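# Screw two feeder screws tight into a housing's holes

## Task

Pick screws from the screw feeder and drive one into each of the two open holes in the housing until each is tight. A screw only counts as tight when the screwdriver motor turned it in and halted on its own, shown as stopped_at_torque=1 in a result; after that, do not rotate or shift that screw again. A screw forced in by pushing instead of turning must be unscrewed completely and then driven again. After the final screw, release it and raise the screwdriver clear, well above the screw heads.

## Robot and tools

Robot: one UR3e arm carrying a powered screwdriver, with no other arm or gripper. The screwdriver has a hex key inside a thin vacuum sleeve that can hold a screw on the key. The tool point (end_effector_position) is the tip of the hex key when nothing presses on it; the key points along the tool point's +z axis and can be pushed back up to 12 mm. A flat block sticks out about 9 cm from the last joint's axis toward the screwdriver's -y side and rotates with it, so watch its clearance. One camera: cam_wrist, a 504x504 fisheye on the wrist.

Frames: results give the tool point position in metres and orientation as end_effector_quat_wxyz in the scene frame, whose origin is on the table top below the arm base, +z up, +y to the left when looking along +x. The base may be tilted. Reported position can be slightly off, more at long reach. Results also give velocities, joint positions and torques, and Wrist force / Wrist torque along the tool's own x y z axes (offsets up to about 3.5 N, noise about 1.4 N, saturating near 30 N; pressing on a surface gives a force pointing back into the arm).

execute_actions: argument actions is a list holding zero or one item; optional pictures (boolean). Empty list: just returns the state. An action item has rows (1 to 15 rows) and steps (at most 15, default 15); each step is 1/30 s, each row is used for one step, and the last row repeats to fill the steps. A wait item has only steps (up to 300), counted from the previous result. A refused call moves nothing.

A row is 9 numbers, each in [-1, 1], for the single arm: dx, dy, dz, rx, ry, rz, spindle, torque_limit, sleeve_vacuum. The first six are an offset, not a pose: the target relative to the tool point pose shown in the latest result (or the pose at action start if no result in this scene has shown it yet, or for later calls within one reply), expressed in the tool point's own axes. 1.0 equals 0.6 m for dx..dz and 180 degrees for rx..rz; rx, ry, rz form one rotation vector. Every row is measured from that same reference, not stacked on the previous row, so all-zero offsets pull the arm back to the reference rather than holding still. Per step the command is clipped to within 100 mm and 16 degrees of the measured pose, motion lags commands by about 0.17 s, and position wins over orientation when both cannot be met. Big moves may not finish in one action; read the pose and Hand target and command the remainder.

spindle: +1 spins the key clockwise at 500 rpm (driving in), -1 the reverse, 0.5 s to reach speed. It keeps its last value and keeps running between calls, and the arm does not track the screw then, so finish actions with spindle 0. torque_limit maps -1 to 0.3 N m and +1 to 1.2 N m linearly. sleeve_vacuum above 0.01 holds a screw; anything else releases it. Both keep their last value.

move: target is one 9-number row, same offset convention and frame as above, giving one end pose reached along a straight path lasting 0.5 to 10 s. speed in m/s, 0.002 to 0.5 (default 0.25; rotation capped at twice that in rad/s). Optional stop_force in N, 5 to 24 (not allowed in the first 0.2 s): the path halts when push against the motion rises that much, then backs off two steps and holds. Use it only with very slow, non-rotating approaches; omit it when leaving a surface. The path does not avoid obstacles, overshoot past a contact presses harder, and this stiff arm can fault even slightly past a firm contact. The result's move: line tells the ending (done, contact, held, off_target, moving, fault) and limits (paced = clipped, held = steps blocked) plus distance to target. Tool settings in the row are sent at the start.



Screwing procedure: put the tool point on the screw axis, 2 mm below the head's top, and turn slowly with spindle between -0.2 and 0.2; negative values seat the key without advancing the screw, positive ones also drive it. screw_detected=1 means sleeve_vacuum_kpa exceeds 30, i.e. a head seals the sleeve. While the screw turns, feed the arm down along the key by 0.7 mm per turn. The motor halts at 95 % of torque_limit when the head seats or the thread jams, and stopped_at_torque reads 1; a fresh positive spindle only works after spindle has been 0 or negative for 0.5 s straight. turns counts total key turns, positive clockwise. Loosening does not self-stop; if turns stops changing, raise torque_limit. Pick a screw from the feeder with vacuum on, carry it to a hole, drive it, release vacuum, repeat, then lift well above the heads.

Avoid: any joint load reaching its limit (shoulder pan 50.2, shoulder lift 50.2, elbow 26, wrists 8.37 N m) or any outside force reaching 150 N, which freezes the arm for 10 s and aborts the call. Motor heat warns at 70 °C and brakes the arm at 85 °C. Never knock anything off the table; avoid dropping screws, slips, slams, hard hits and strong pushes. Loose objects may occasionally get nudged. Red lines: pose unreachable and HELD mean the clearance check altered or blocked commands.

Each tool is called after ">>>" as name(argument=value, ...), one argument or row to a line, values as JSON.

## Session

>>> execute_actions(
  actions=[],
)

Scene clock: 0.00 s of 6600.00 s.
end_effector_position=(+0.2766, +0.1272, +0.2270) sleeve_vacuum_kpa=0 screw_detected=0 stopped_at_torque=0 turns=0.00 end_effector_quat_wxyz=(-0.014, +0.661, +0.733, -0.159) end_effector_velocity=(+0.000, +0.000, -0.000) end_effector_angular_velocity=(+0.002, +0.001, -0.001)
Joint positions: [-0.576 -1.581  0.666 -0.657 -1.572 -0.574]
Joint velocities: [-0.     0.002 -0.     0.     0.001  0.001]
Joint torques (N m, as the arm reports them, + toward a larger angle): no reading
Motor temperatures (°C, as the motors report them): [27 36 29 44 35 42]
Wrist force (N, on the end effector, along its own x y z axes, offset not removed): no reading
Wrist torque (N m, same axes, about the end effector's origin, offset not removed): no reading
Hand target: +0.277, +0.127, +0.227; -0.014, +0.661, +0.733, -0.159

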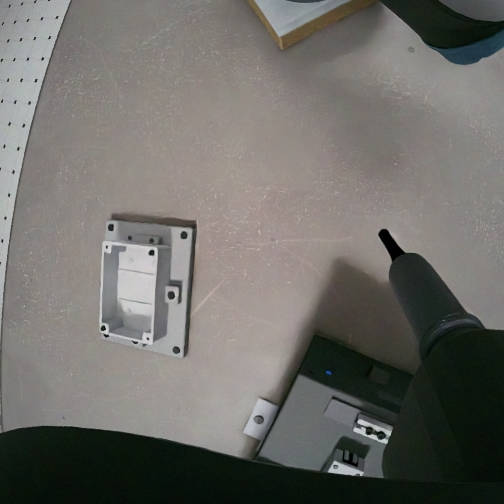

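>>> move(
  target=[0.138,0.263,-0.041,-0.079,0.065,0.033,0,0,0],
  speed=0.15,
)

>>> zoom_image(
  camera="cam_wrist",
  region=[320,180,420,280],
)

Scene clock: 7.27 s of 6600.00 s.
end_effector_position=(+0.4239, +0.2252, +0.1951) sleeve_vacuum_kpa=0 screw_detected=0 stopped_at_torque=0 turns=0.00 end_effector_quat_wxyz=(+0.001, +0.707, +0.707, +0.000) end_effector_velocity=(+0.002, +0.001, -0.000) end_effector_angular_velocity=(+0.001, -0.007, -0.001)
Joint positions: [-0.413 -1.407  0.643 -0.971 -1.295 -0.285]
Joint velocities: [ 0.003 -0.004  0.01  -0.014  0.003  0.006]
Joint torques (N m, as the arm reports them, + toward a larger angle): [  1.21 -16.95  -8.21  -2.9    1.58   1.06]
Motor temperatures (°C, as the motors report them): [27 36 29 44 35 42]
Wrist force (N, on the end effector, along its own x y z axes, offset not removed): [-2.5 -2.5 0.3]
Wrist torque (N m, same axes, about the end effector's origin, offset not removed): [-0.69 0.69 0.20]
Hand target: +0.424, +0.225, +0.195; +0.001, +0.707, +0.707, +0.001
Off the commanded pose: 0.000 m, 0 deg.
After step 90, 2.53 s passed at rest.
move: done

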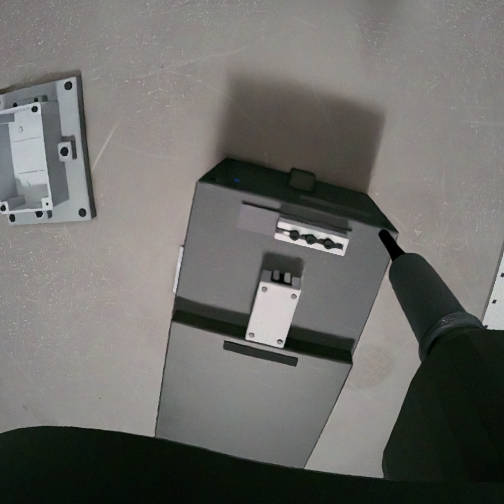

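Region (320, 180, 420, 280) of cam_wrist's 504x504 image, scaled by 5.040, with more detail than that image has.

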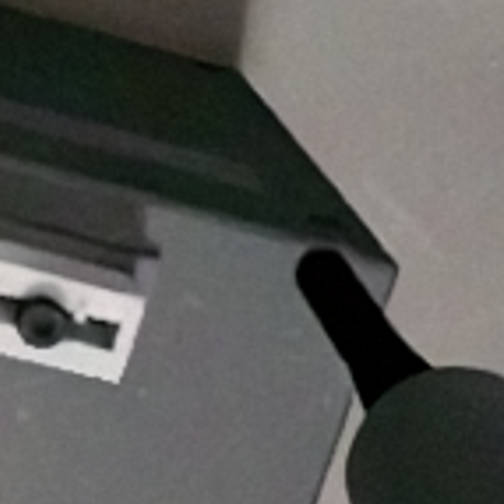

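>>> move(
  target=[-0.05,0.035,0.02,0,0,0,0,0,0],
  speed=0.06,
)

>>> zoom_image(
  camera="cam_wrist",
  region=[320,180,420,280],
)

Scene clock: 12.97 s of 6600.00 s.
end_effector_position=(+0.4448, +0.1954, +0.1832) sleeve_vacuum_kpa=0 screw_detected=0 stopped_at_torque=0 turns=0.00 end_effector_quat_wxyz=(+0.001, +0.707, +0.707, +0.000) end_effector_velocity=(+0.001, -0.001, -0.001) end_effector_angular_velocity=(+0.000, +0.001, +0.001)
Joint positions: [-0.474 -1.342  0.629 -1.006 -1.285 -0.347]
Joint velocities: [-0.002  0.007 -0.006 -0.     0.    -0.003]
Joint torques (N m, as the arm reports them, + toward a larger angle): [ -4.77 -13.36 -11.64  -2.89   1.58  -1.  ]
Motor temperatures (°C, as the motors report them): [27 36 29 44 35 42]
Wrist force (N, on the end effector, along its own x y z axes, offset not removed): [-2.1 -2.8 -0.3]
Wrist torque (N m, same axes, about the end effector's origin, offset not removed): [-0.73 0.51 0.25]
Hand target: +0.445, +0.195, +0.183; +0.001, +0.707, +0.707, +0.000
Off the commanded pose: 0.000 m, 0 deg.
After step 90, 1.67 s passed at rest.
move: done

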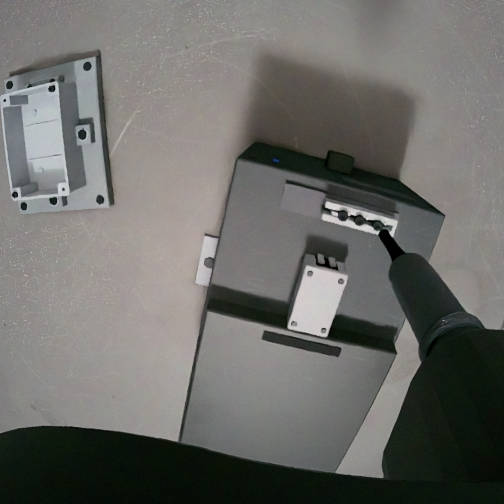

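Region (320, 180, 420, 280) of cam_wrist's 504x504 image, scaled by 5.040, with more detail than that image has.

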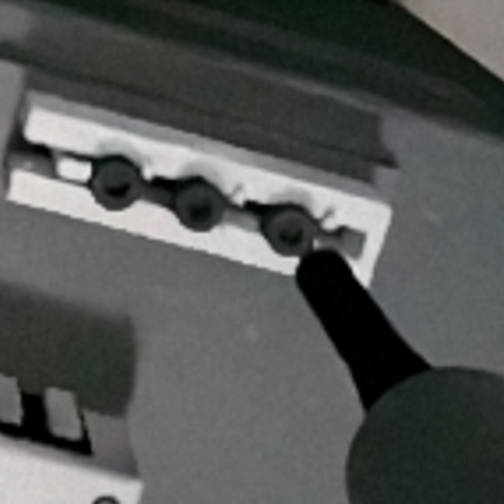

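>>> move(
  target=[-0.0023,-0.001,0.019,0,0,0,0,0,1],
  speed=0.02,
)

>>> move(
  target=[0,0,0.0095,0,0,0,-0.15,0,1],
  speed=0.003,
  stop_force=10,
)

>>> zoom_image(
  camera="cam_wrist",
  region=[320,180,420,280],
)

>>> move(
  target=[0,0,-0.04,0,0,0,0,0,1],
  speed=0.04,
)

>>> zoom_image(
  camera="cam_wrist",
  region=[320,180,420,280],
)

Scene clock: 24.57 s of 6600.00 s.
end_effector_position=(+0.4442, +0.1940, +0.1720) sleeve_vacuum_kpa=14 screw_detected=0 stopped_at_torque=0 turns=0.00 end_effector_quat_wxyz=(+0.001, +0.707, +0.707, +0.000) end_effector_velocity=(-0.000, +0.001, -0.002) end_effector_angular_velocity=(+0.002, -0.004, +0.001)
Joint positions: [-0.468 -1.374  0.738 -1.084 -1.287 -0.341]
Joint velocities: [ 0.001 -0.014  0.033 -0.022  0.003  0.001]
Joint torques (N m, as the arm reports them, + toward a larger angle): [ -0.18 -18.31  -8.67  -2.88   1.44   1.05]
Motor temperatures (°C, as the motors report them): [27 36 29 44 35 42]
Wrist force (N, on the end effector, along its own x y z axes, offset not removed): [-3.4 -1.8 -0.5]
Wrist torque (N m, same axes, about the end effector's origin, offset not removed): [-0.48 0.91 0.18]
Hand target: +0.444, +0.194, +0.172; +0.001, +0.707, +0.707, +0.000
Off the commanded pose: 0.000 m, 0 deg.
After step 90, 7.73 s passed at rest.
move: done

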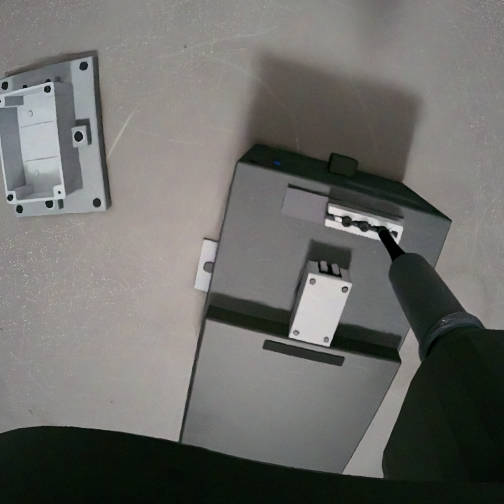

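Scene clock: 26.70 s of 6600.00 s.
end_effector_position=(+0.4442, +0.1940, +0.1664) sleeve_vacuum_kpa=40 screw_detected=1 stopped_at_torque=0 turns=-2.64 end_effector_quat_wxyz=(+0.001, +0.707, +0.707, +0.000) end_effector_velocity=(-0.001, +0.002, -0.001) end_effector_angular_velocity=(+0.001, +0.001, +0.002)
Joint positions: [-0.463 -1.385  0.784 -1.12  -1.287 -0.336]
Joint velocities: [ 0.004 -0.002  0.006 -0.004  0.     0.001]
Joint torques (N m, as the arm reports them, + toward a larger angle): [  0.89 -16.85  -8.15  -2.74  -0.21   1.08]
Motor temperatures (°C, as the motors report them): [27 36 29 44 35 42]
Wrist force (N, on the end effector, along its own x y z axes, offset not removed): [-3.8 -3.3 -4.0]
Wrist torque (N m, same axes, about the end effector's origin, offset not removed): [-0.90 0.95 0.27]
Hand target: +0.444, +0.194, +0.166; +0.001, +0.707, +0.707, +0.000
Off the commanded pose: 0.000 m, 0 deg.
move: done

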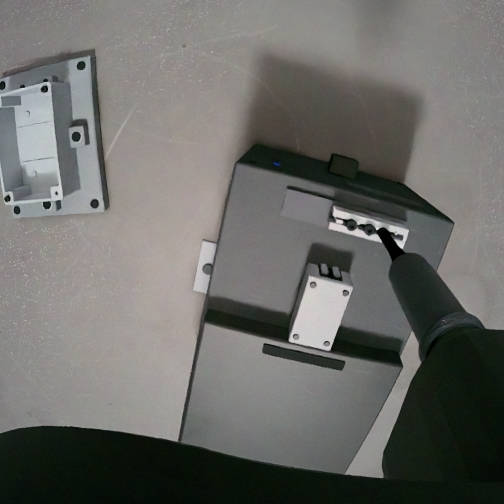

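Region (320, 180, 420, 280) of cam_wrist's 504x504 image, scaled by 5.040, with more detail than that image has.

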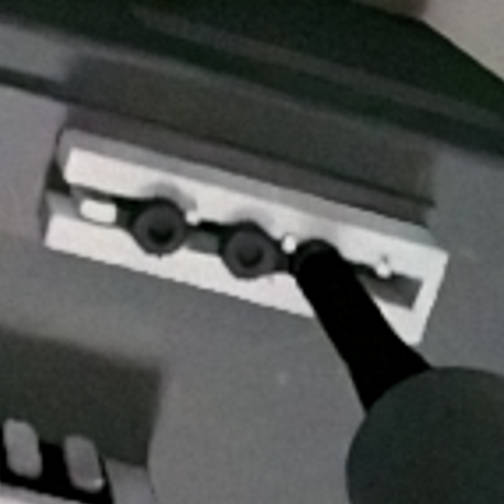

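Scene clock: 27.93 s of 6600.00 s.
end_effector_position=(+0.4441, +0.1939, +0.1901) sleeve_vacuum_kpa=39 screw_detected=1 stopped_at_torque=0 turns=-2.93 end_effector_quat_wxyz=(+0.001, +0.708, +0.707, +0.001) end_effector_velocity=(+0.000, +0.001, +0.002) end_effector_angular_velocity=(-0.001, +0.007, +0.003)
Joint positions: [-0.486 -1.326  0.568 -0.958 -1.284 -0.359]
Joint velocities: [ 0.004  0.031 -0.064  0.038 -0.004  0.   ]
Joint torques (N m, as the arm reports them, + toward a larger angle): [  0.91 -13.85 -11.3   -1.27  -0.08  -1.02]
Motor temperatures (°C, as the motors report them): [27 36 29 44 35 42]
Wrist force (N, on the end effector, along its own x y z axes, offset not removed): [-2.6 -2.7 -0.1]
Wrist torque (N m, same axes, about the end effector's origin, offset not removed): [-0.74 0.70 0.23]
Hand target: +0.444, +0.194, +0.190; +0.001, +0.707, +0.707, +0.000
Off the commanded pose: 0.000 m, 0 deg.
move: done

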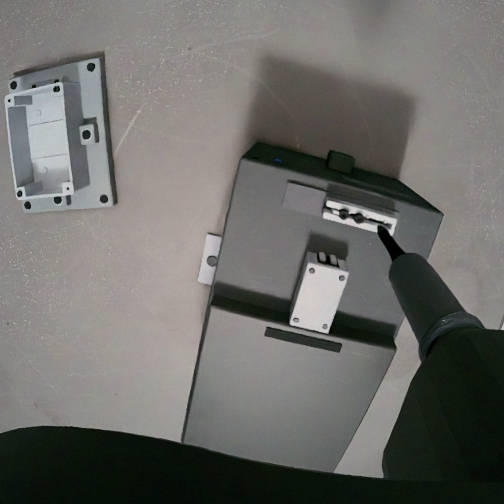

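Region (320, 180, 420, 280) of cam_wrist's 504x504 image, scaled by 5.040, with more detail than that image has.

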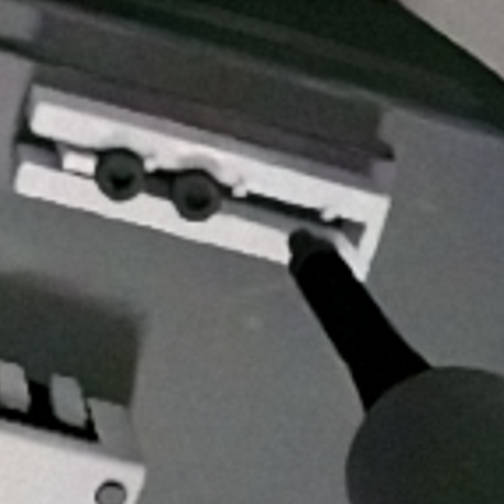

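>>> move(
  target=[-0.27,-0.1,0,0,0,0,0,0,1],
)

>>> move(
  target=[-0.353,0,0.16,0,0,0,0,0,1],
)

>>> zoom_image(
  camera="cam_wrist",
  region=[320,180,420,280],
)

Scene clock: 34.50 s of 6600.00 s.
end_effector_position=(+0.3839, +0.0320, +0.1899) sleeve_vacuum_kpa=39 screw_detected=1 stopped_at_torque=0 turns=-2.93 end_effector_quat_wxyz=(+0.001, +0.708, +0.707, -0.000) end_effector_velocity=(-0.000, -0.002, +0.000) end_effector_angular_velocity=(+0.002, -0.007, +0.000)
Joint positions: [-1.036 -1.533  1.011 -1.017 -1.253 -0.935]
Joint velocities: [-0.013 -0.008  0.015 -0.005  0.006 -0.013]
Joint torques (N m, as the arm reports them, + toward a larger angle): [ -6.02 -11.87  -7.71  -2.52   1.37  -1.08]
Motor temperatures (°C, as the motors report them): [27 36 29 44 35 42]
Wrist force (N, on the end effector, along its own x y z axes, offset not removed): [-2.6 -2.0 -0.5]
Wrist torque (N m, same axes, about the end effector's origin, offset not removed): [-0.53 0.63 0.19]
Hand target: +0.384, +0.032, +0.190; +0.001, +0.708, +0.707, +0.000
Off the commanded pose: 0.000 m, 0 deg.
After step 90, 2.23 s passed at rest.
move: done

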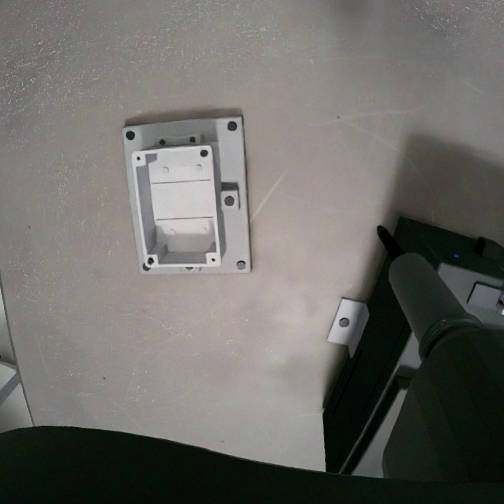

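Scene clock: 36.07 s of 6600.00 s.
end_effector_position=(+0.3838, -0.1797, +0.0940) sleeve_vacuum_kpa=39 screw_detected=1 stopped_at_torque=0 turns=-2.93 end_effector_quat_wxyz=(+0.001, +0.708, +0.707, -0.000) end_effector_velocity=(+0.001, -0.001, -0.001) end_effector_angular_velocity=(+0.003, +0.003, +0.002)
Joint positions: [-1.24  -1.009  0.948 -1.412 -1.267 -1.148]
Joint velocities: [ 0.002  0.016 -0.019  0.007 -0.001 -0.001]
Joint torques (N m, as the arm reports them, + toward a larger angle): [ -3.35 -15.35 -12.29  -0.73  -0.5   -1.01]
Motor temperatures (°C, as the motors report them): [27 36 29 44 35 42]
Wrist force (N, on the end effector, along its own x y z axes, offset not removed): [-2.6 -2.9 -0.4]
Wrist torque (N m, same axes, about the end effector's origin, offset not removed): [-0.81 0.69 0.24]
Hand target: +0.384, -0.180, +0.094; +0.001, +0.708, +0.707, -0.000
Off the commanded pose: 0.000 m, 0 deg.
move: done

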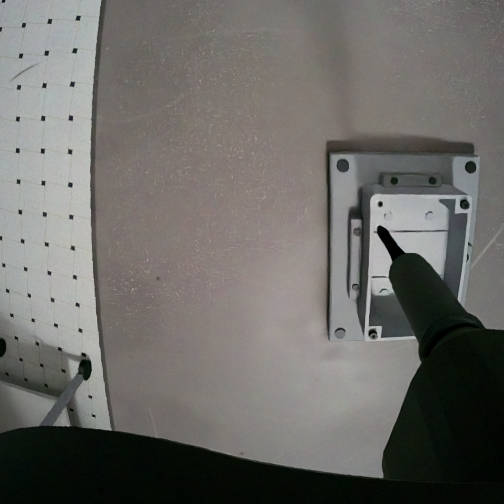

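Region (320, 180, 420, 280) of cam_wrist's 504x504 image, scaled by 5.040, with more detail than that image has.

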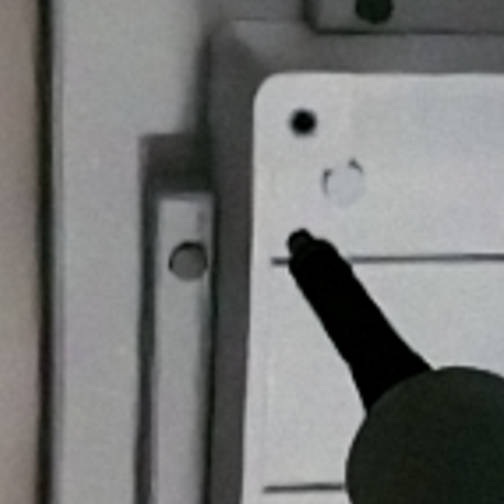

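>>> move(
  target=[0.0063,-0.0163,0.032,0,0,0,0,0,1],
  speed=0.04,
)

>>> zoom_image(
  camera="cam_wrist",
  region=[320,180,420,280],
)

Scene clock: 43.90 s of 6600.00 s.
end_effector_position=(+0.3741, -0.1759, +0.0750) sleeve_vacuum_kpa=39 screw_detected=1 stopped_at_torque=0 turns=-2.93 end_effector_quat_wxyz=(+0.001, +0.708, +0.707, -0.000) end_effector_velocity=(-0.000, +0.001, -0.002) end_effector_angular_velocity=(-0.003, -0.003, +0.001)
Joint positions: [-1.243 -1.055  1.111 -1.528 -1.267 -1.152]
Joint velocities: [-0.    -0.011  0.026 -0.019  0.002 -0.   ]
Joint torques (N m, as the arm reports them, + toward a larger angle): [ -8.81 -20.09  -9.44  -2.34   1.14  -1.02]
Motor temperatures (°C, as the motors report them): [27 36 29 44 35 42]
Wrist force (N, on the end effector, along its own x y z axes, offset not removed): [-2.9 -3.2 -0.2]
Wrist torque (N m, same axes, about the end effector's origin, offset not removed): [-0.87 0.78 0.26]
Hand target: +0.374, -0.176, +0.075; +0.001, +0.708, +0.707, -0.000
Off the commanded pose: 0.000 m, 0 deg.
After step 90, 3.93 s passed at rest.
move: done

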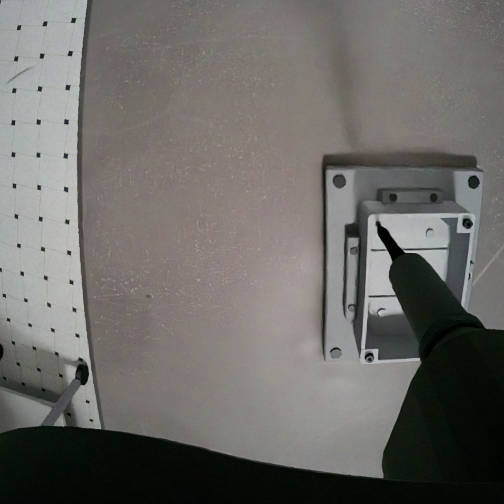

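Region (320, 180, 420, 280) of cam_wrist's 504x504 image, scaled by 5.040, with more detail than that image has.

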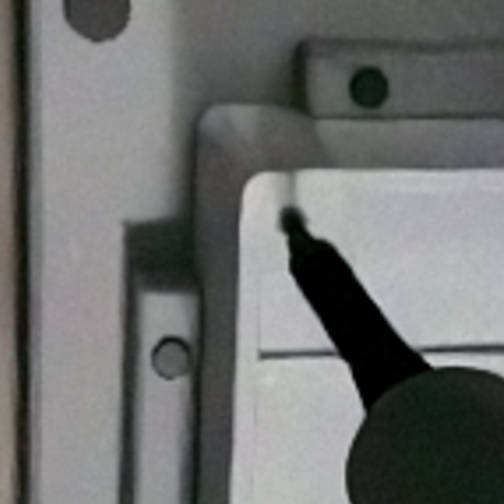

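>>> move(
  target=[0.0007,0,0.0155,0,0,0,0,0,1],
  speed=0.01,
  stop_force=5,
)

>>> zoom_image(
  camera="cam_wrist",
  region=[350,205,400,255],
)

>>> move(
  target=[0,0,0.021,0,0,0,0.4,0,1],
  speed=0.0024,
  stop_force=8,
)

Scene clock: 51.23 s of 6600.00 s.
end_effector_position=(+0.3742, -0.1754, +0.0662) sleeve_vacuum_kpa=39 screw_detected=1 stopped_at_torque=0 turns=-2.93 end_effector_quat_wxyz=(+0.001, +0.708, +0.707, -0.000) end_effector_velocity=(+0.000, +0.001, +0.001) end_effector_angular_velocity=(+0.001, +0.000, -0.000)
Joint positions: [-1.236 -1.053  1.148 -1.569 -1.266 -1.144]
Joint velocities: [ 0.     0.    -0.007  0.007  0.    -0.   ]
Joint torques (N m, as the arm reports them, + toward a larger angle): [ -8.13 -17.57 -11.36  -0.56   1.    -0.2 ]
Motor temperatures (°C, as the motors report them): [27 36 29 44 35 42]
Wrist force (N, on the end effector, along its own x y z axes, offset not removed): [-2.8 -2.5 -5.1]
Wrist torque (N m, same axes, about the end effector's origin, offset not removed): [-0.55 0.56 0.21]
Hand target: +0.374, -0.176, +0.066; +0.001, +0.708, +0.707, -0.000
Off the commanded pose: 0.001 m, 0 deg.
After step 90, 3.07 s passed at rest.
move: contact

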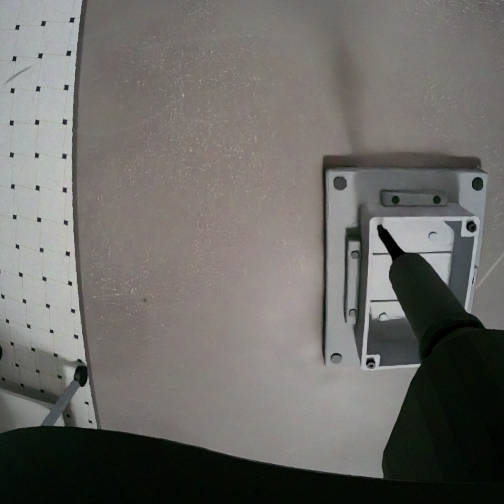

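Region (350, 205, 400, 255) of cam_wrist's 504x504 image, scaled by 10.080, with more detail than that image has.

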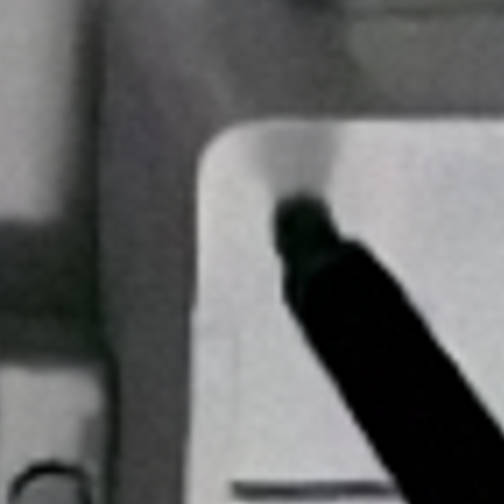

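Scene clock: 55.67 s of 6600.00 s.
end_effector_position=(+0.3742, -0.1754, +0.0565) sleeve_vacuum_kpa=40 screw_detected=1 stopped_at_torque=0 turns=11.57 end_effector_quat_wxyz=(+0.000, +0.708, +0.707, -0.000) end_effector_velocity=(+0.000, +0.001, -0.000) end_effector_angular_velocity=(+0.003, +0.002, -0.000)
Joint positions: [-1.229 -1.048  1.185 -1.613 -1.266 -1.137]
Joint velocities: [ 0.002  0.002 -0.003  0.004 -0.     0.001]
Joint torques (N m, as the arm reports them, + toward a larger angle): [ -4.25 -11.79  -9.51  -1.2    0.     0.51]
Motor temperatures (°C, as the motors report them): [27 36 29 44 35 42]
Wrist force (N, on the end effector, along its own x y z axes, offset not removed): [-0.7 -2.6 -17.9]
Wrist torque (N m, same axes, about the end effector's origin, offset not removed): [-0.64 0.68 0.22]
Hand target: +0.374, -0.175, +0.057; +0.001, +0.708, +0.707, -0.000
Off the commanded pose: 0.003 m, 0 deg.
move: contact

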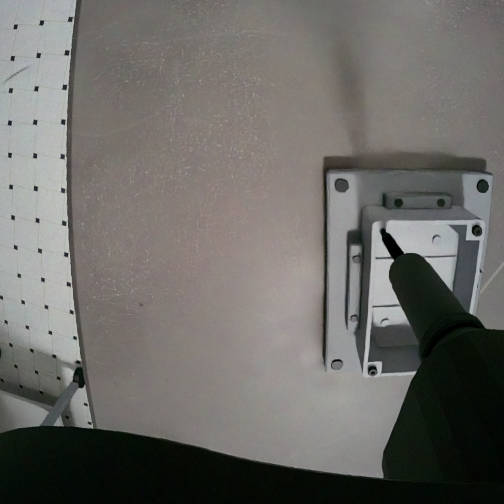

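>>> move(
  target=[0,0,-0.025,0,0,0,0,0,1],
  speed=0.02,
)

>>> zoom_image(
  camera="cam_wrist",
  region=[350,205,400,255],
)

Scene clock: 62.57 s of 6600.00 s.
end_effector_position=(+0.3742, -0.1754, +0.0713) sleeve_vacuum_kpa=40 screw_detected=1 stopped_at_torque=0 turns=31.12 end_effector_quat_wxyz=(+0.001, +0.708, +0.707, -0.000) end_effector_velocity=(+0.000, +0.001, +0.002) end_effector_angular_velocity=(-0.000, +0.001, +0.004)
Joint positions: [-1.239 -1.055  1.128 -1.546 -1.267 -1.148]
Joint velocities: [ 0.001 -0.    -0.012  0.012 -0.001 -0.002]
Joint torques (N m, as the arm reports them, + toward a larger angle): [ -8.81 -17.71 -12.52  -0.77  -0.55  -1.03]
Motor temperatures (°C, as the motors report them): [27 36 29 44 35 42]
Wrist force (N, on the end effector, along its own x y z axes, offset not removed): [-2.6 -2.4 0.0]
Wrist torque (N m, same axes, about the end effector's origin, offset not removed): [-0.66 0.68 0.21]
Hand target: +0.374, -0.175, +0.071; +0.000, +0.708, +0.707, -0.000
Off the commanded pose: 0.000 m, 0 deg.
move: done

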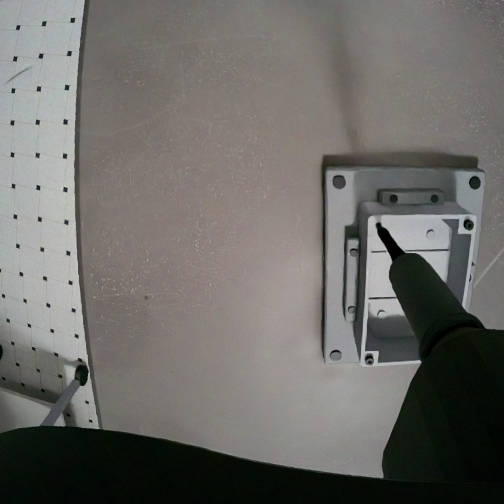

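Region (350, 205, 400, 255) of cam_wrist's 504x504 image, scaled by 10.080, with more detail than that image has.

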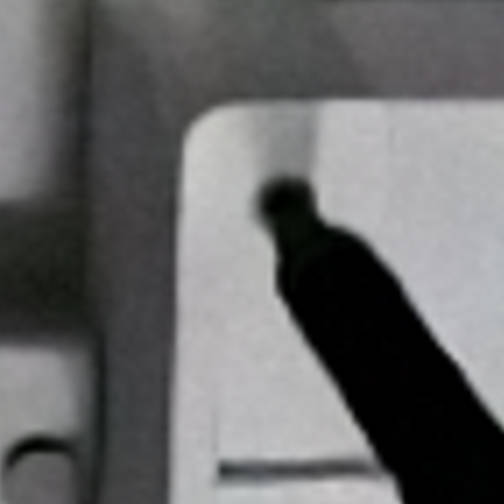

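>>> move(
  target=[-0.001,-0.0019,0.004,0,0,0,0,0,1],
  speed=0.01,
)

>>> move(
  target=[0,0,0.02,0,0,0,0.4,0,1],
  speed=0.0024,
  stop_force=8,
)

Scene clock: 69.07 s of 6600.00 s.
end_effector_position=(+0.3731, -0.1759, +0.0690) sleeve_vacuum_kpa=40 screw_detected=1 stopped_at_torque=0 turns=31.12 end_effector_quat_wxyz=(+0.000, +0.708, +0.707, -0.000) end_effector_velocity=(-0.001, +0.000, -0.001) end_effector_angular_velocity=(+0.001, +0.000, +0.002)
Joint positions: [-1.24  -1.056  1.141 -1.558 -1.267 -1.149]
Joint velocities: [ 0.    -0.001  0.007 -0.005  0.    -0.002]
Joint torques (N m, as the arm reports them, + toward a larger angle): [ -8.8  -19.57  -9.3   -2.47  -0.54  -1.04]
Motor temperatures (°C, as the motors report them): [27 36 29 44 35 42]
Wrist force (N, on the end effector, along its own x y z axes, offset not removed): [-3.1 -2.8 -0.8]
Wrist torque (N m, same axes, about the end effector's origin, offset not removed): [-0.78 0.77 0.27]
Hand target: +0.373, -0.176, +0.069; +0.001, +0.708, +0.707, -0.000
Off the commanded pose: 0.000 m, 0 deg.
After step 90, 2.80 s passed at rest.
move: done

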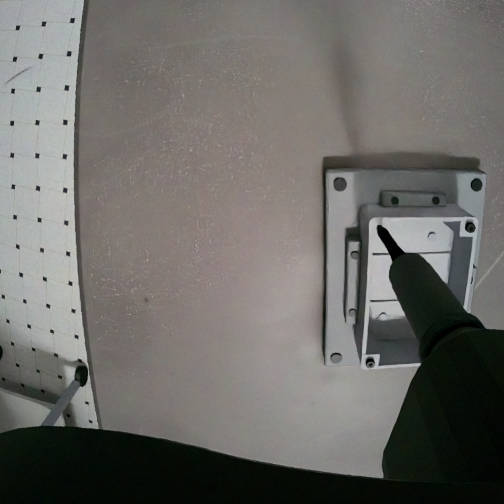

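Scene clock: 74.30 s of 6600.00 s.
end_effector_position=(+0.3731, -0.1759, +0.0570) sleeve_vacuum_kpa=40 screw_detected=1 stopped_at_torque=1 turns=46.09 end_effector_quat_wxyz=(+0.000, +0.708, +0.707, -0.000) end_effector_velocity=(-0.001, -0.001, -0.001) end_effector_angular_velocity=(-0.000, +0.002, -0.002)
Joint positions: [-1.232 -1.05   1.187 -1.612 -1.266 -1.14 ]
Joint velocities: [-0.001  0.     0.002 -0.002 -0.002  0.001]
Joint torques (N m, as the arm reports them, + toward a larger angle): [ -3.39 -13.49  -8.17  -2.4    0.85   1.04]
Motor temperatures (°C, as the motors report them): [27 36 29 44 35 42]
Wrist force (N, on the end effector, along its own x y z axes, offset not removed): [-2.0 -2.4 -4.5]
Wrist torque (N m, same axes, about the end effector's origin, offset not removed): [-0.75 0.62 0.23]
Hand target: +0.373, -0.176, +0.057; +0.000, +0.708, +0.707, -0.000
Off the commanded pose: 0.000 m, 0 deg.
move: done

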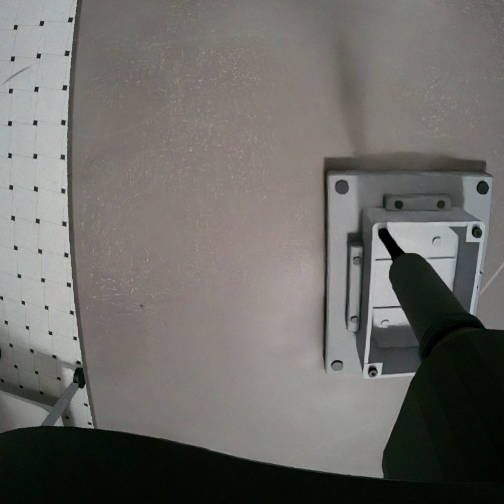

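Next: target (.4425,.182,.183).

>>> move(
  target=[0,0,-0.05,0,0,0,0,0,0],
  speed=0.08,
)

>>> move(
  target=[0.35,0.01,-0.161,0,0,0,0,0,0],
)

>>> move(
  target=[0.247,0.105,0,0,0,0,0,0,0],
)

>>> zoom_image(
  camera="cam_wrist",
  region=[320,180,420,280],
)

Scene clock: 81.70 s of 6600.00 s.
end_effector_position=(+0.3731, -0.1759, +0.0868) sleeve_vacuum_kpa=0 screw_detected=0 stopped_at_torque=1 turns=46.09 end_effector_quat_wxyz=(+0.001, +0.708, +0.707, -0.000) end_effector_velocity=(-0.001, -0.001, +0.002) end_effector_angular_velocity=(+0.000, +0.004, -0.000)
Joint positions: [-1.253 -1.059  1.066 -1.475 -1.268 -1.163]
Joint velocities: [-0.001  0.005 -0.016  0.013 -0.003 -0.002]
Joint torques (N m, as the arm reports them, + toward a larger angle): [ -8.93 -15.42 -12.73  -0.81  -0.47  -1.03]
Motor temperatures (°C, as the motors report them): [27 36 29 44 35 42]
Wrist force (N, on the end effector, along its own x y z axes, offset not removed): [-2.8 -2.2 -0.4]
Wrist torque (N m, same axes, about the end effector's origin, offset not removed): [-0.61 0.75 0.20]
Hand target: +0.373, -0.176, +0.087; +0.000, +0.708, +0.707, -0.000
Off the commanded pose: 0.000 m, 0 deg.
After step 90, 3.50 s passed at rest.
move: done

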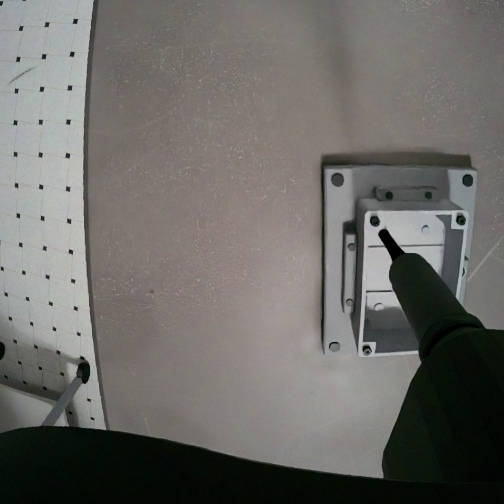

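Scene clock: 83.27 s of 6600.00 s.
end_effector_position=(+0.3791, +0.0339, +0.1834) sleeve_vacuum_kpa=0 screw_detected=0 stopped_at_torque=1 turns=46.09 end_effector_quat_wxyz=(+0.001, +0.708, +0.707, -0.000) end_effector_velocity=(-0.000, +0.001, +0.001) end_effector_angular_velocity=(+0.000, +0.004, -0.001)
Joint positions: [-1.038 -1.569  1.086 -1.054 -1.253 -0.937]
Joint velocities: [ 0.003  0.006 -0.015  0.011 -0.003  0.003]
Joint torques (N m, as the arm reports them, + toward a larger angle): [ -0.51  -6.61 -11.16  -0.81  -0.48   1.13]
Motor temperatures (°C, as the motors report them): [27 36 29 44 35 42]
Wrist force (N, on the end effector, along its own x y z axes, offset not removed): [-2.6 -2.6 0.3]
Wrist torque (N m, same axes, about the end effector's origin, offset not removed): [-0.72 0.70 0.25]
Hand target: +0.379, +0.034, +0.184; +0.001, +0.708, +0.707, -0.000
Off the commanded pose: 0.000 m, 0 deg.
move: done

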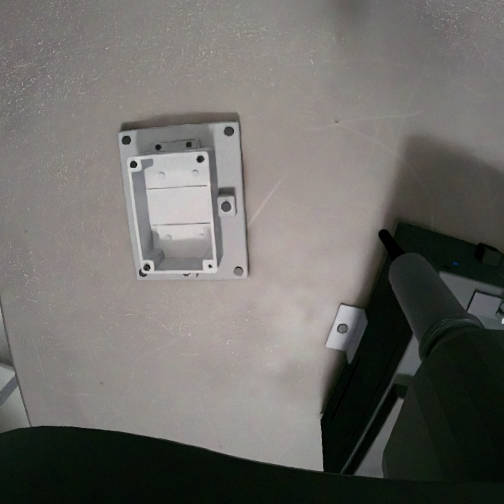

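Scene clock: 84.57 s of 6600.00 s.
end_effector_position=(+0.4423, +0.1821, +0.1834) sleeve_vacuum_kpa=0 screw_detected=0 stopped_at_torque=1 turns=46.09 end_effector_quat_wxyz=(+0.002, +0.708, +0.706, +0.001) end_effector_velocity=(+0.001, +0.002, +0.000) end_effector_angular_velocity=(-0.005, +0.017, +0.003)
Joint positions: [-0.519 -1.372  0.686 -1.021 -1.278 -0.392]
Joint velocities: [ 0.02   0.058 -0.1    0.051 -0.014  0.014]
Joint torques (N m, as the arm reports them, + toward a larger angle): [  0.59 -13.04 -11.49  -1.16  -0.16   1.03]
Motor temperatures (°C, as the motors report them): [27 36 29 44 35 42]
Wrist force (N, on the end effector, along its own x y z axes, offset not removed): [-2.7 -1.9 -0.3]
Wrist torque (N m, same axes, about the end effector's origin, offset not removed): [-0.52 0.73 0.16]
Hand target: +0.442, +0.182, +0.183; +0.001, +0.708, +0.707, +0.000
Off the commanded pose: 0.000 m, 0 deg.
move: done

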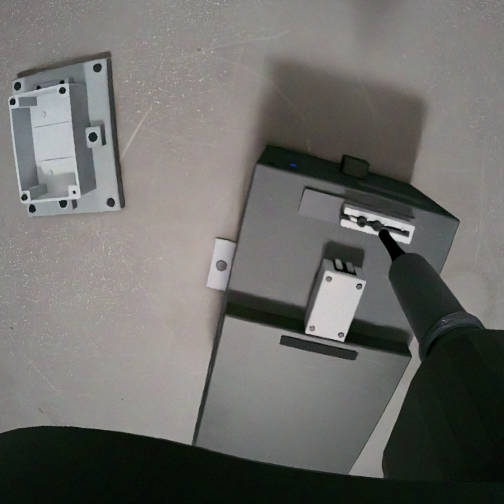

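Region (320, 180, 420, 280) of cam_wrist's 504x504 image, scaled by 5.040, with more detail than that image has.

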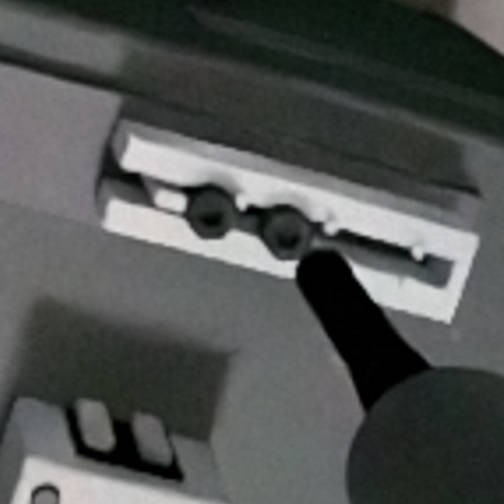

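>>> move(
  target=[-0.003,-0.0006,0.019,0.0007,0.0003,0,0,0,1],
  speed=0.02,
)

>>> move(
  target=[0,0,0.0095,0,0,0,-0.15,0,1],
  speed=0.003,
  stop_force=10,
)

>>> move(
  target=[0,0,-0.04,0,0,0,0,0,1],
  speed=0.04,
)

>>> zoom_image(
  camera="cam_wrist",
  region=[320,180,420,280],
)

Scene clock: 94.20 s of 6600.00 s.
end_effector_position=(+0.4420, +0.1804, +0.1722) sleeve_vacuum_kpa=14 screw_detected=0 stopped_at_torque=1 turns=46.09 end_effector_quat_wxyz=(+0.000, +0.708, +0.707, +0.001) end_effector_velocity=(-0.000, +0.001, -0.002) end_effector_angular_velocity=(+0.002, -0.003, +0.003)
Joint positions: [-0.513 -1.395  0.778 -1.09  -1.279 -0.387]
Joint velocities: [ 0.001 -0.013  0.031 -0.021  0.003 -0.001]
Joint torques (N m, as the arm reports them, + toward a larger angle): [ -2.3  -16.95  -8.75  -2.9    1.54   1.07]
Motor temperatures (°C, as the motors report them): [27 36 29 44 35 42]
Wrist force (N, on the end effector, along its own x y z axes, offset not removed): [-3.1 -2.8 -0.2]
Wrist torque (N m, same axes, about the end effector's origin, offset not removed): [-0.79 0.83 0.25]
Hand target: +0.442, +0.180, +0.172; +0.001, +0.708, +0.707, +0.001
Off the commanded pose: 0.000 m, 0 deg.
After step 90, 5.77 s passed at rest.
move: done

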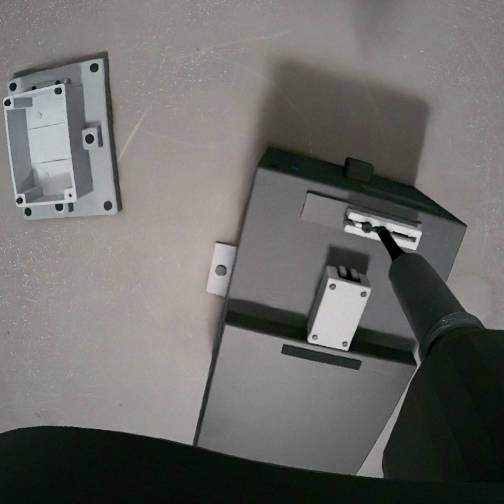

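Scene clock: 96.33 s of 6600.00 s.
end_effector_position=(+0.4420, +0.1804, +0.1666) sleeve_vacuum_kpa=39 screw_detected=1 stopped_at_torque=1 turns=43.45 end_effector_quat_wxyz=(+0.000, +0.708, +0.707, +0.001) end_effector_velocity=(-0.000, -0.000, -0.001) end_effector_angular_velocity=(+0.000, +0.000, -0.002)
Joint positions: [-0.508 -1.406  0.823 -1.125 -1.279 -0.381]
Joint velocities: [-0.    -0.002  0.006 -0.003  0.     0.002]
Joint torques (N m, as the arm reports them, + toward a larger angle): [  0.67 -16.42  -7.76  -2.41  -0.37   0.98]
Motor temperatures (°C, as the motors report them): [27 36 29 44 35 42]
Wrist force (N, on the end effector, along its own x y z axes, offset not removed): [-2.6 -0.7 -1.6]
Wrist torque (N m, same axes, about the end effector's origin, offset not removed): [-0.53 0.70 0.17]
Hand target: +0.442, +0.180, +0.167; +0.000, +0.708, +0.707, +0.001
Off the commanded pose: 0.000 m, 0 deg.
move: done

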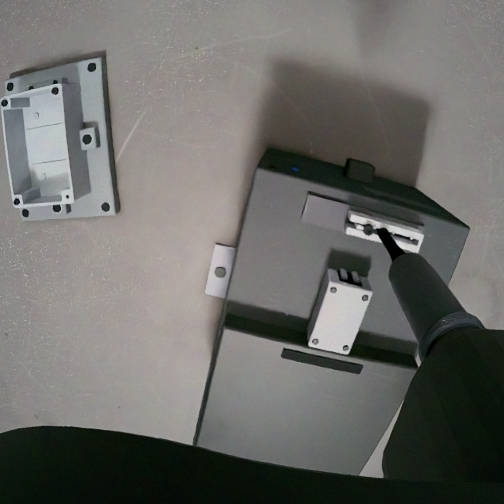

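Scene clock: 97.57 s of 6600.00 s.
end_effector_position=(+0.4419, +0.1802, +0.1903) sleeve_vacuum_kpa=40 screw_detected=1 stopped_at_torque=1 turns=43.16 end_effector_quat_wxyz=(+0.001, +0.708, +0.706, +0.001) end_effector_velocity=(+0.001, -0.001, +0.002) end_effector_angular_velocity=(-0.002, +0.005, -0.001)
Joint positions: [-0.532 -1.351  0.616 -0.968 -1.276 -0.405]
Joint velocities: [-0.001  0.026 -0.053  0.032 -0.004 -0.   ]
Joint torques (N m, as the arm reports them, + toward a larger angle): [  0.49 -12.12 -11.37  -1.27  -0.12  -1.04]
Motor temperatures (°C, as the motors report them): [27 36 29 44 35 42]
Wrist force (N, on the end effector, along its own x y z axes, offset not removed): [-2.7 -2.9 -0.9]
Wrist torque (N m, same axes, about the end effector's origin, offset not removed): [-0.79 0.67 0.24]
Hand target: +0.442, +0.180, +0.190; +0.001, +0.708, +0.707, +0.001
Off the commanded pose: 0.000 m, 0 deg.
move: done

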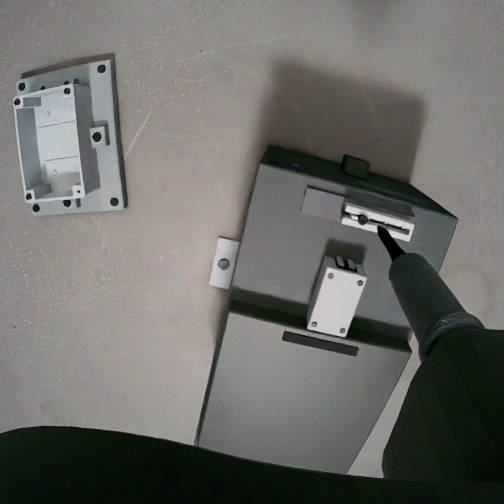

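Region (320, 180, 420, 280) of cam_wrist's 504x504 image, scaled by 5.040, with more detail than that image has.

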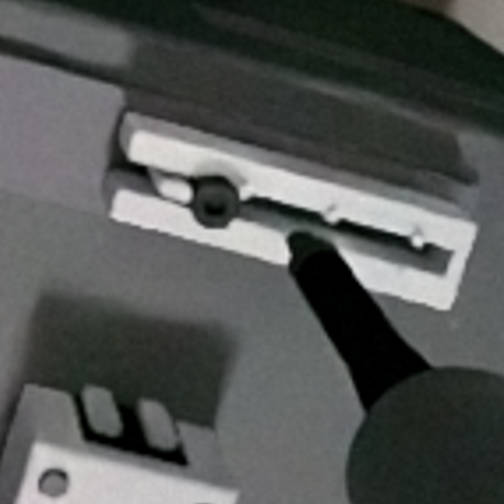

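>>> move(
  target=[-0.25,-0.08,0,0,0,0,0,0,1],
)

>>> move(
  target=[-0.204,0.12,0.155,0.0007,-0.0007,0.5,0,0,1],
  speed=0.35,
)

>>> zoom_image(
  camera="cam_wrist",
  region=[320,180,420,280],
)

Scene clock: 110.13 s of 6600.00 s.
end_effector_position=(+0.3936, +0.0304, +0.1899) sleeve_vacuum_kpa=40 screw_detected=1 stopped_at_torque=1 turns=43.16 end_effector_quat_wxyz=(+0.000, +0.708, +0.706, +0.001) end_effector_velocity=(-0.000, -0.002, -0.000) end_effector_angular_velocity=(+0.003, -0.004, -0.001)
Joint positions: [-1.015 -1.487  0.956 -1.013 -1.251 -0.913]
Joint velocities: [-0.01  -0.005  0.012 -0.004  0.005 -0.009]
Joint torques (N m, as the arm reports them, + toward a larger angle): [ -6.12 -13.32  -8.12  -2.46   1.22  -1.07]
Motor temperatures (°C, as the motors report them): [27 36 29 44 35 42]
Wrist force (N, on the end effector, along its own x y z axes, offset not removed): [-2.5 -2.9 0.0]
Wrist torque (N m, same axes, about the end effector's origin, offset not removed): [-0.82 0.67 0.24]
Hand target: +0.394, +0.030, +0.190; +0.000, +0.708, +0.706, +0.001
Off the commanded pose: 0.000 m, 0 deg.
After step 90, 8.30 s passed at rest.
move: done

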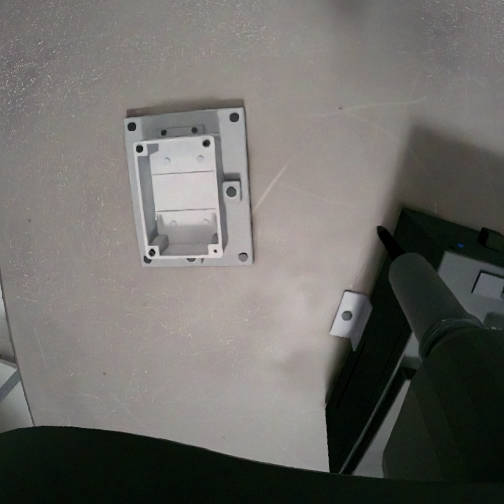

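Scene clock: 112.97 s of 6600.00 s.
end_effector_position=(+0.4655, -0.0919, +0.0970) sleeve_vacuum_kpa=40 screw_detected=1 stopped_at_torque=1 turns=43.16 end_effector_quat_wxyz=(-0.000, +1.000, -0.000, -0.001) end_effector_velocity=(+0.001, -0.001, +0.000) end_effector_angular_velocity=(-0.004, -0.001, -0.012)
Joint positions: [-1.015 -1.474  1.428 -1.496 -1.253  0.656]
Joint velocities: [ 0.005  0.001 -0.002 -0.005 -0.002  0.018]
Joint torques (N m, as the arm reports them, + toward a larger angle): [ -1.99 -10.59 -13.39  -3.69  -0.24   1.01]
Motor temperatures (°C, as the motors report them): [27 36 29 44 35 42]
Wrist force (N, on the end effector, along its own x y z axes, offset not removed): [-2.9 -2.5 -0.3]
Wrist torque (N m, same axes, about the end effector's origin, offset not removed): [-0.68 0.74 0.21]
Hand target: +0.466, -0.092, +0.097; -0.000, +1.000, -0.001, -0.001
Off the commanded pose: 0.000 m, 0 deg.
move: done

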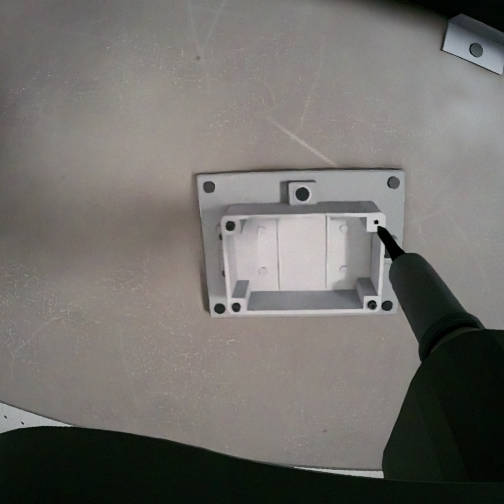

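Region (320, 180, 420, 280) of cam_wrist's 504x504 image, scaled by 5.040, with more detail than that image has.

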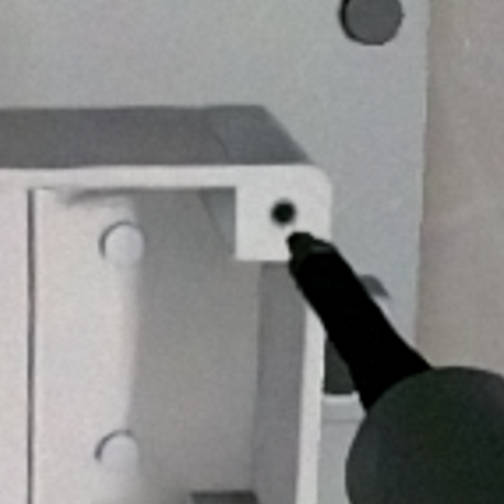

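>>> move(
  target=[0.0068,0.0062,0.032,0,0,0,0,0,1],
  speed=0.04,
)

>>> zoom_image(
  camera="cam_wrist",
  region=[320,180,420,280],
)

Scene clock: 117.93 s of 6600.00 s.
end_effector_position=(+0.4695, -0.0956, +0.0780) sleeve_vacuum_kpa=40 screw_detected=1 stopped_at_torque=1 turns=43.16 end_effector_quat_wxyz=(-0.000, +1.000, -0.000, -0.001) end_effector_velocity=(+0.001, -0.001, -0.002) end_effector_angular_velocity=(-0.001, -0.002, -0.001)
Joint positions: [-0.994 -1.442  1.479 -1.585 -1.253  0.678]
Joint velocities: [ 0.     0.003  0.007 -0.012  0.     0.002]
Joint torques (N m, as the arm reports them, + toward a larger angle): [ -1.32 -11.36 -10.31  -3.72   1.44   1.11]
Motor temperatures (°C, as the motors report them): [27 36 29 44 35 42]
Wrist force (N, on the end effector, along its own x y z axes, offset not removed): [-2.4 -2.2 -0.1]
Wrist torque (N m, same axes, about the end effector's origin, offset not removed): [-0.58 0.65 0.20]
Hand target: +0.470, -0.096, +0.078; -0.000, +1.000, -0.000, -0.001
Off the commanded pose: 0.000 m, 0 deg.
After step 90, 1.10 s passed at rest.
move: done

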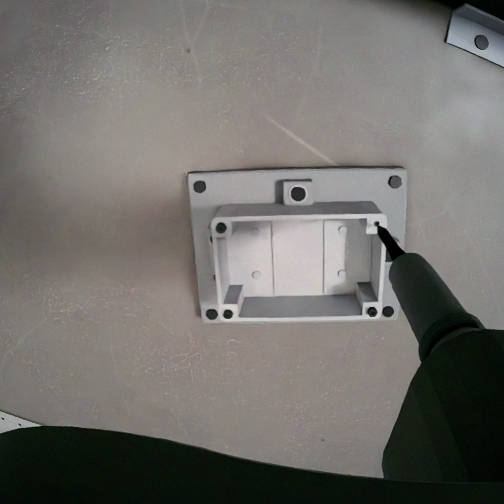

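Region (320, 180, 420, 280) of cam_wrist's 504x504 image, scaled by 5.040, with more detail than that image has.

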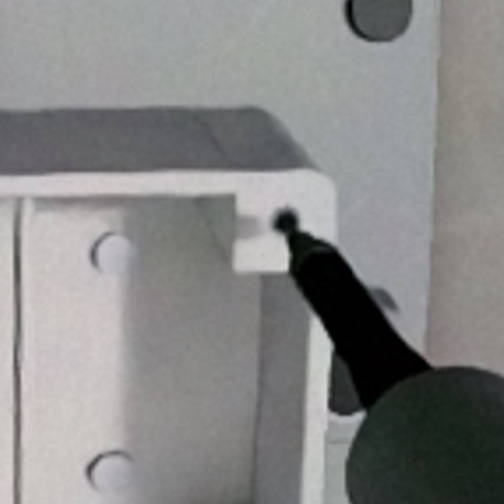

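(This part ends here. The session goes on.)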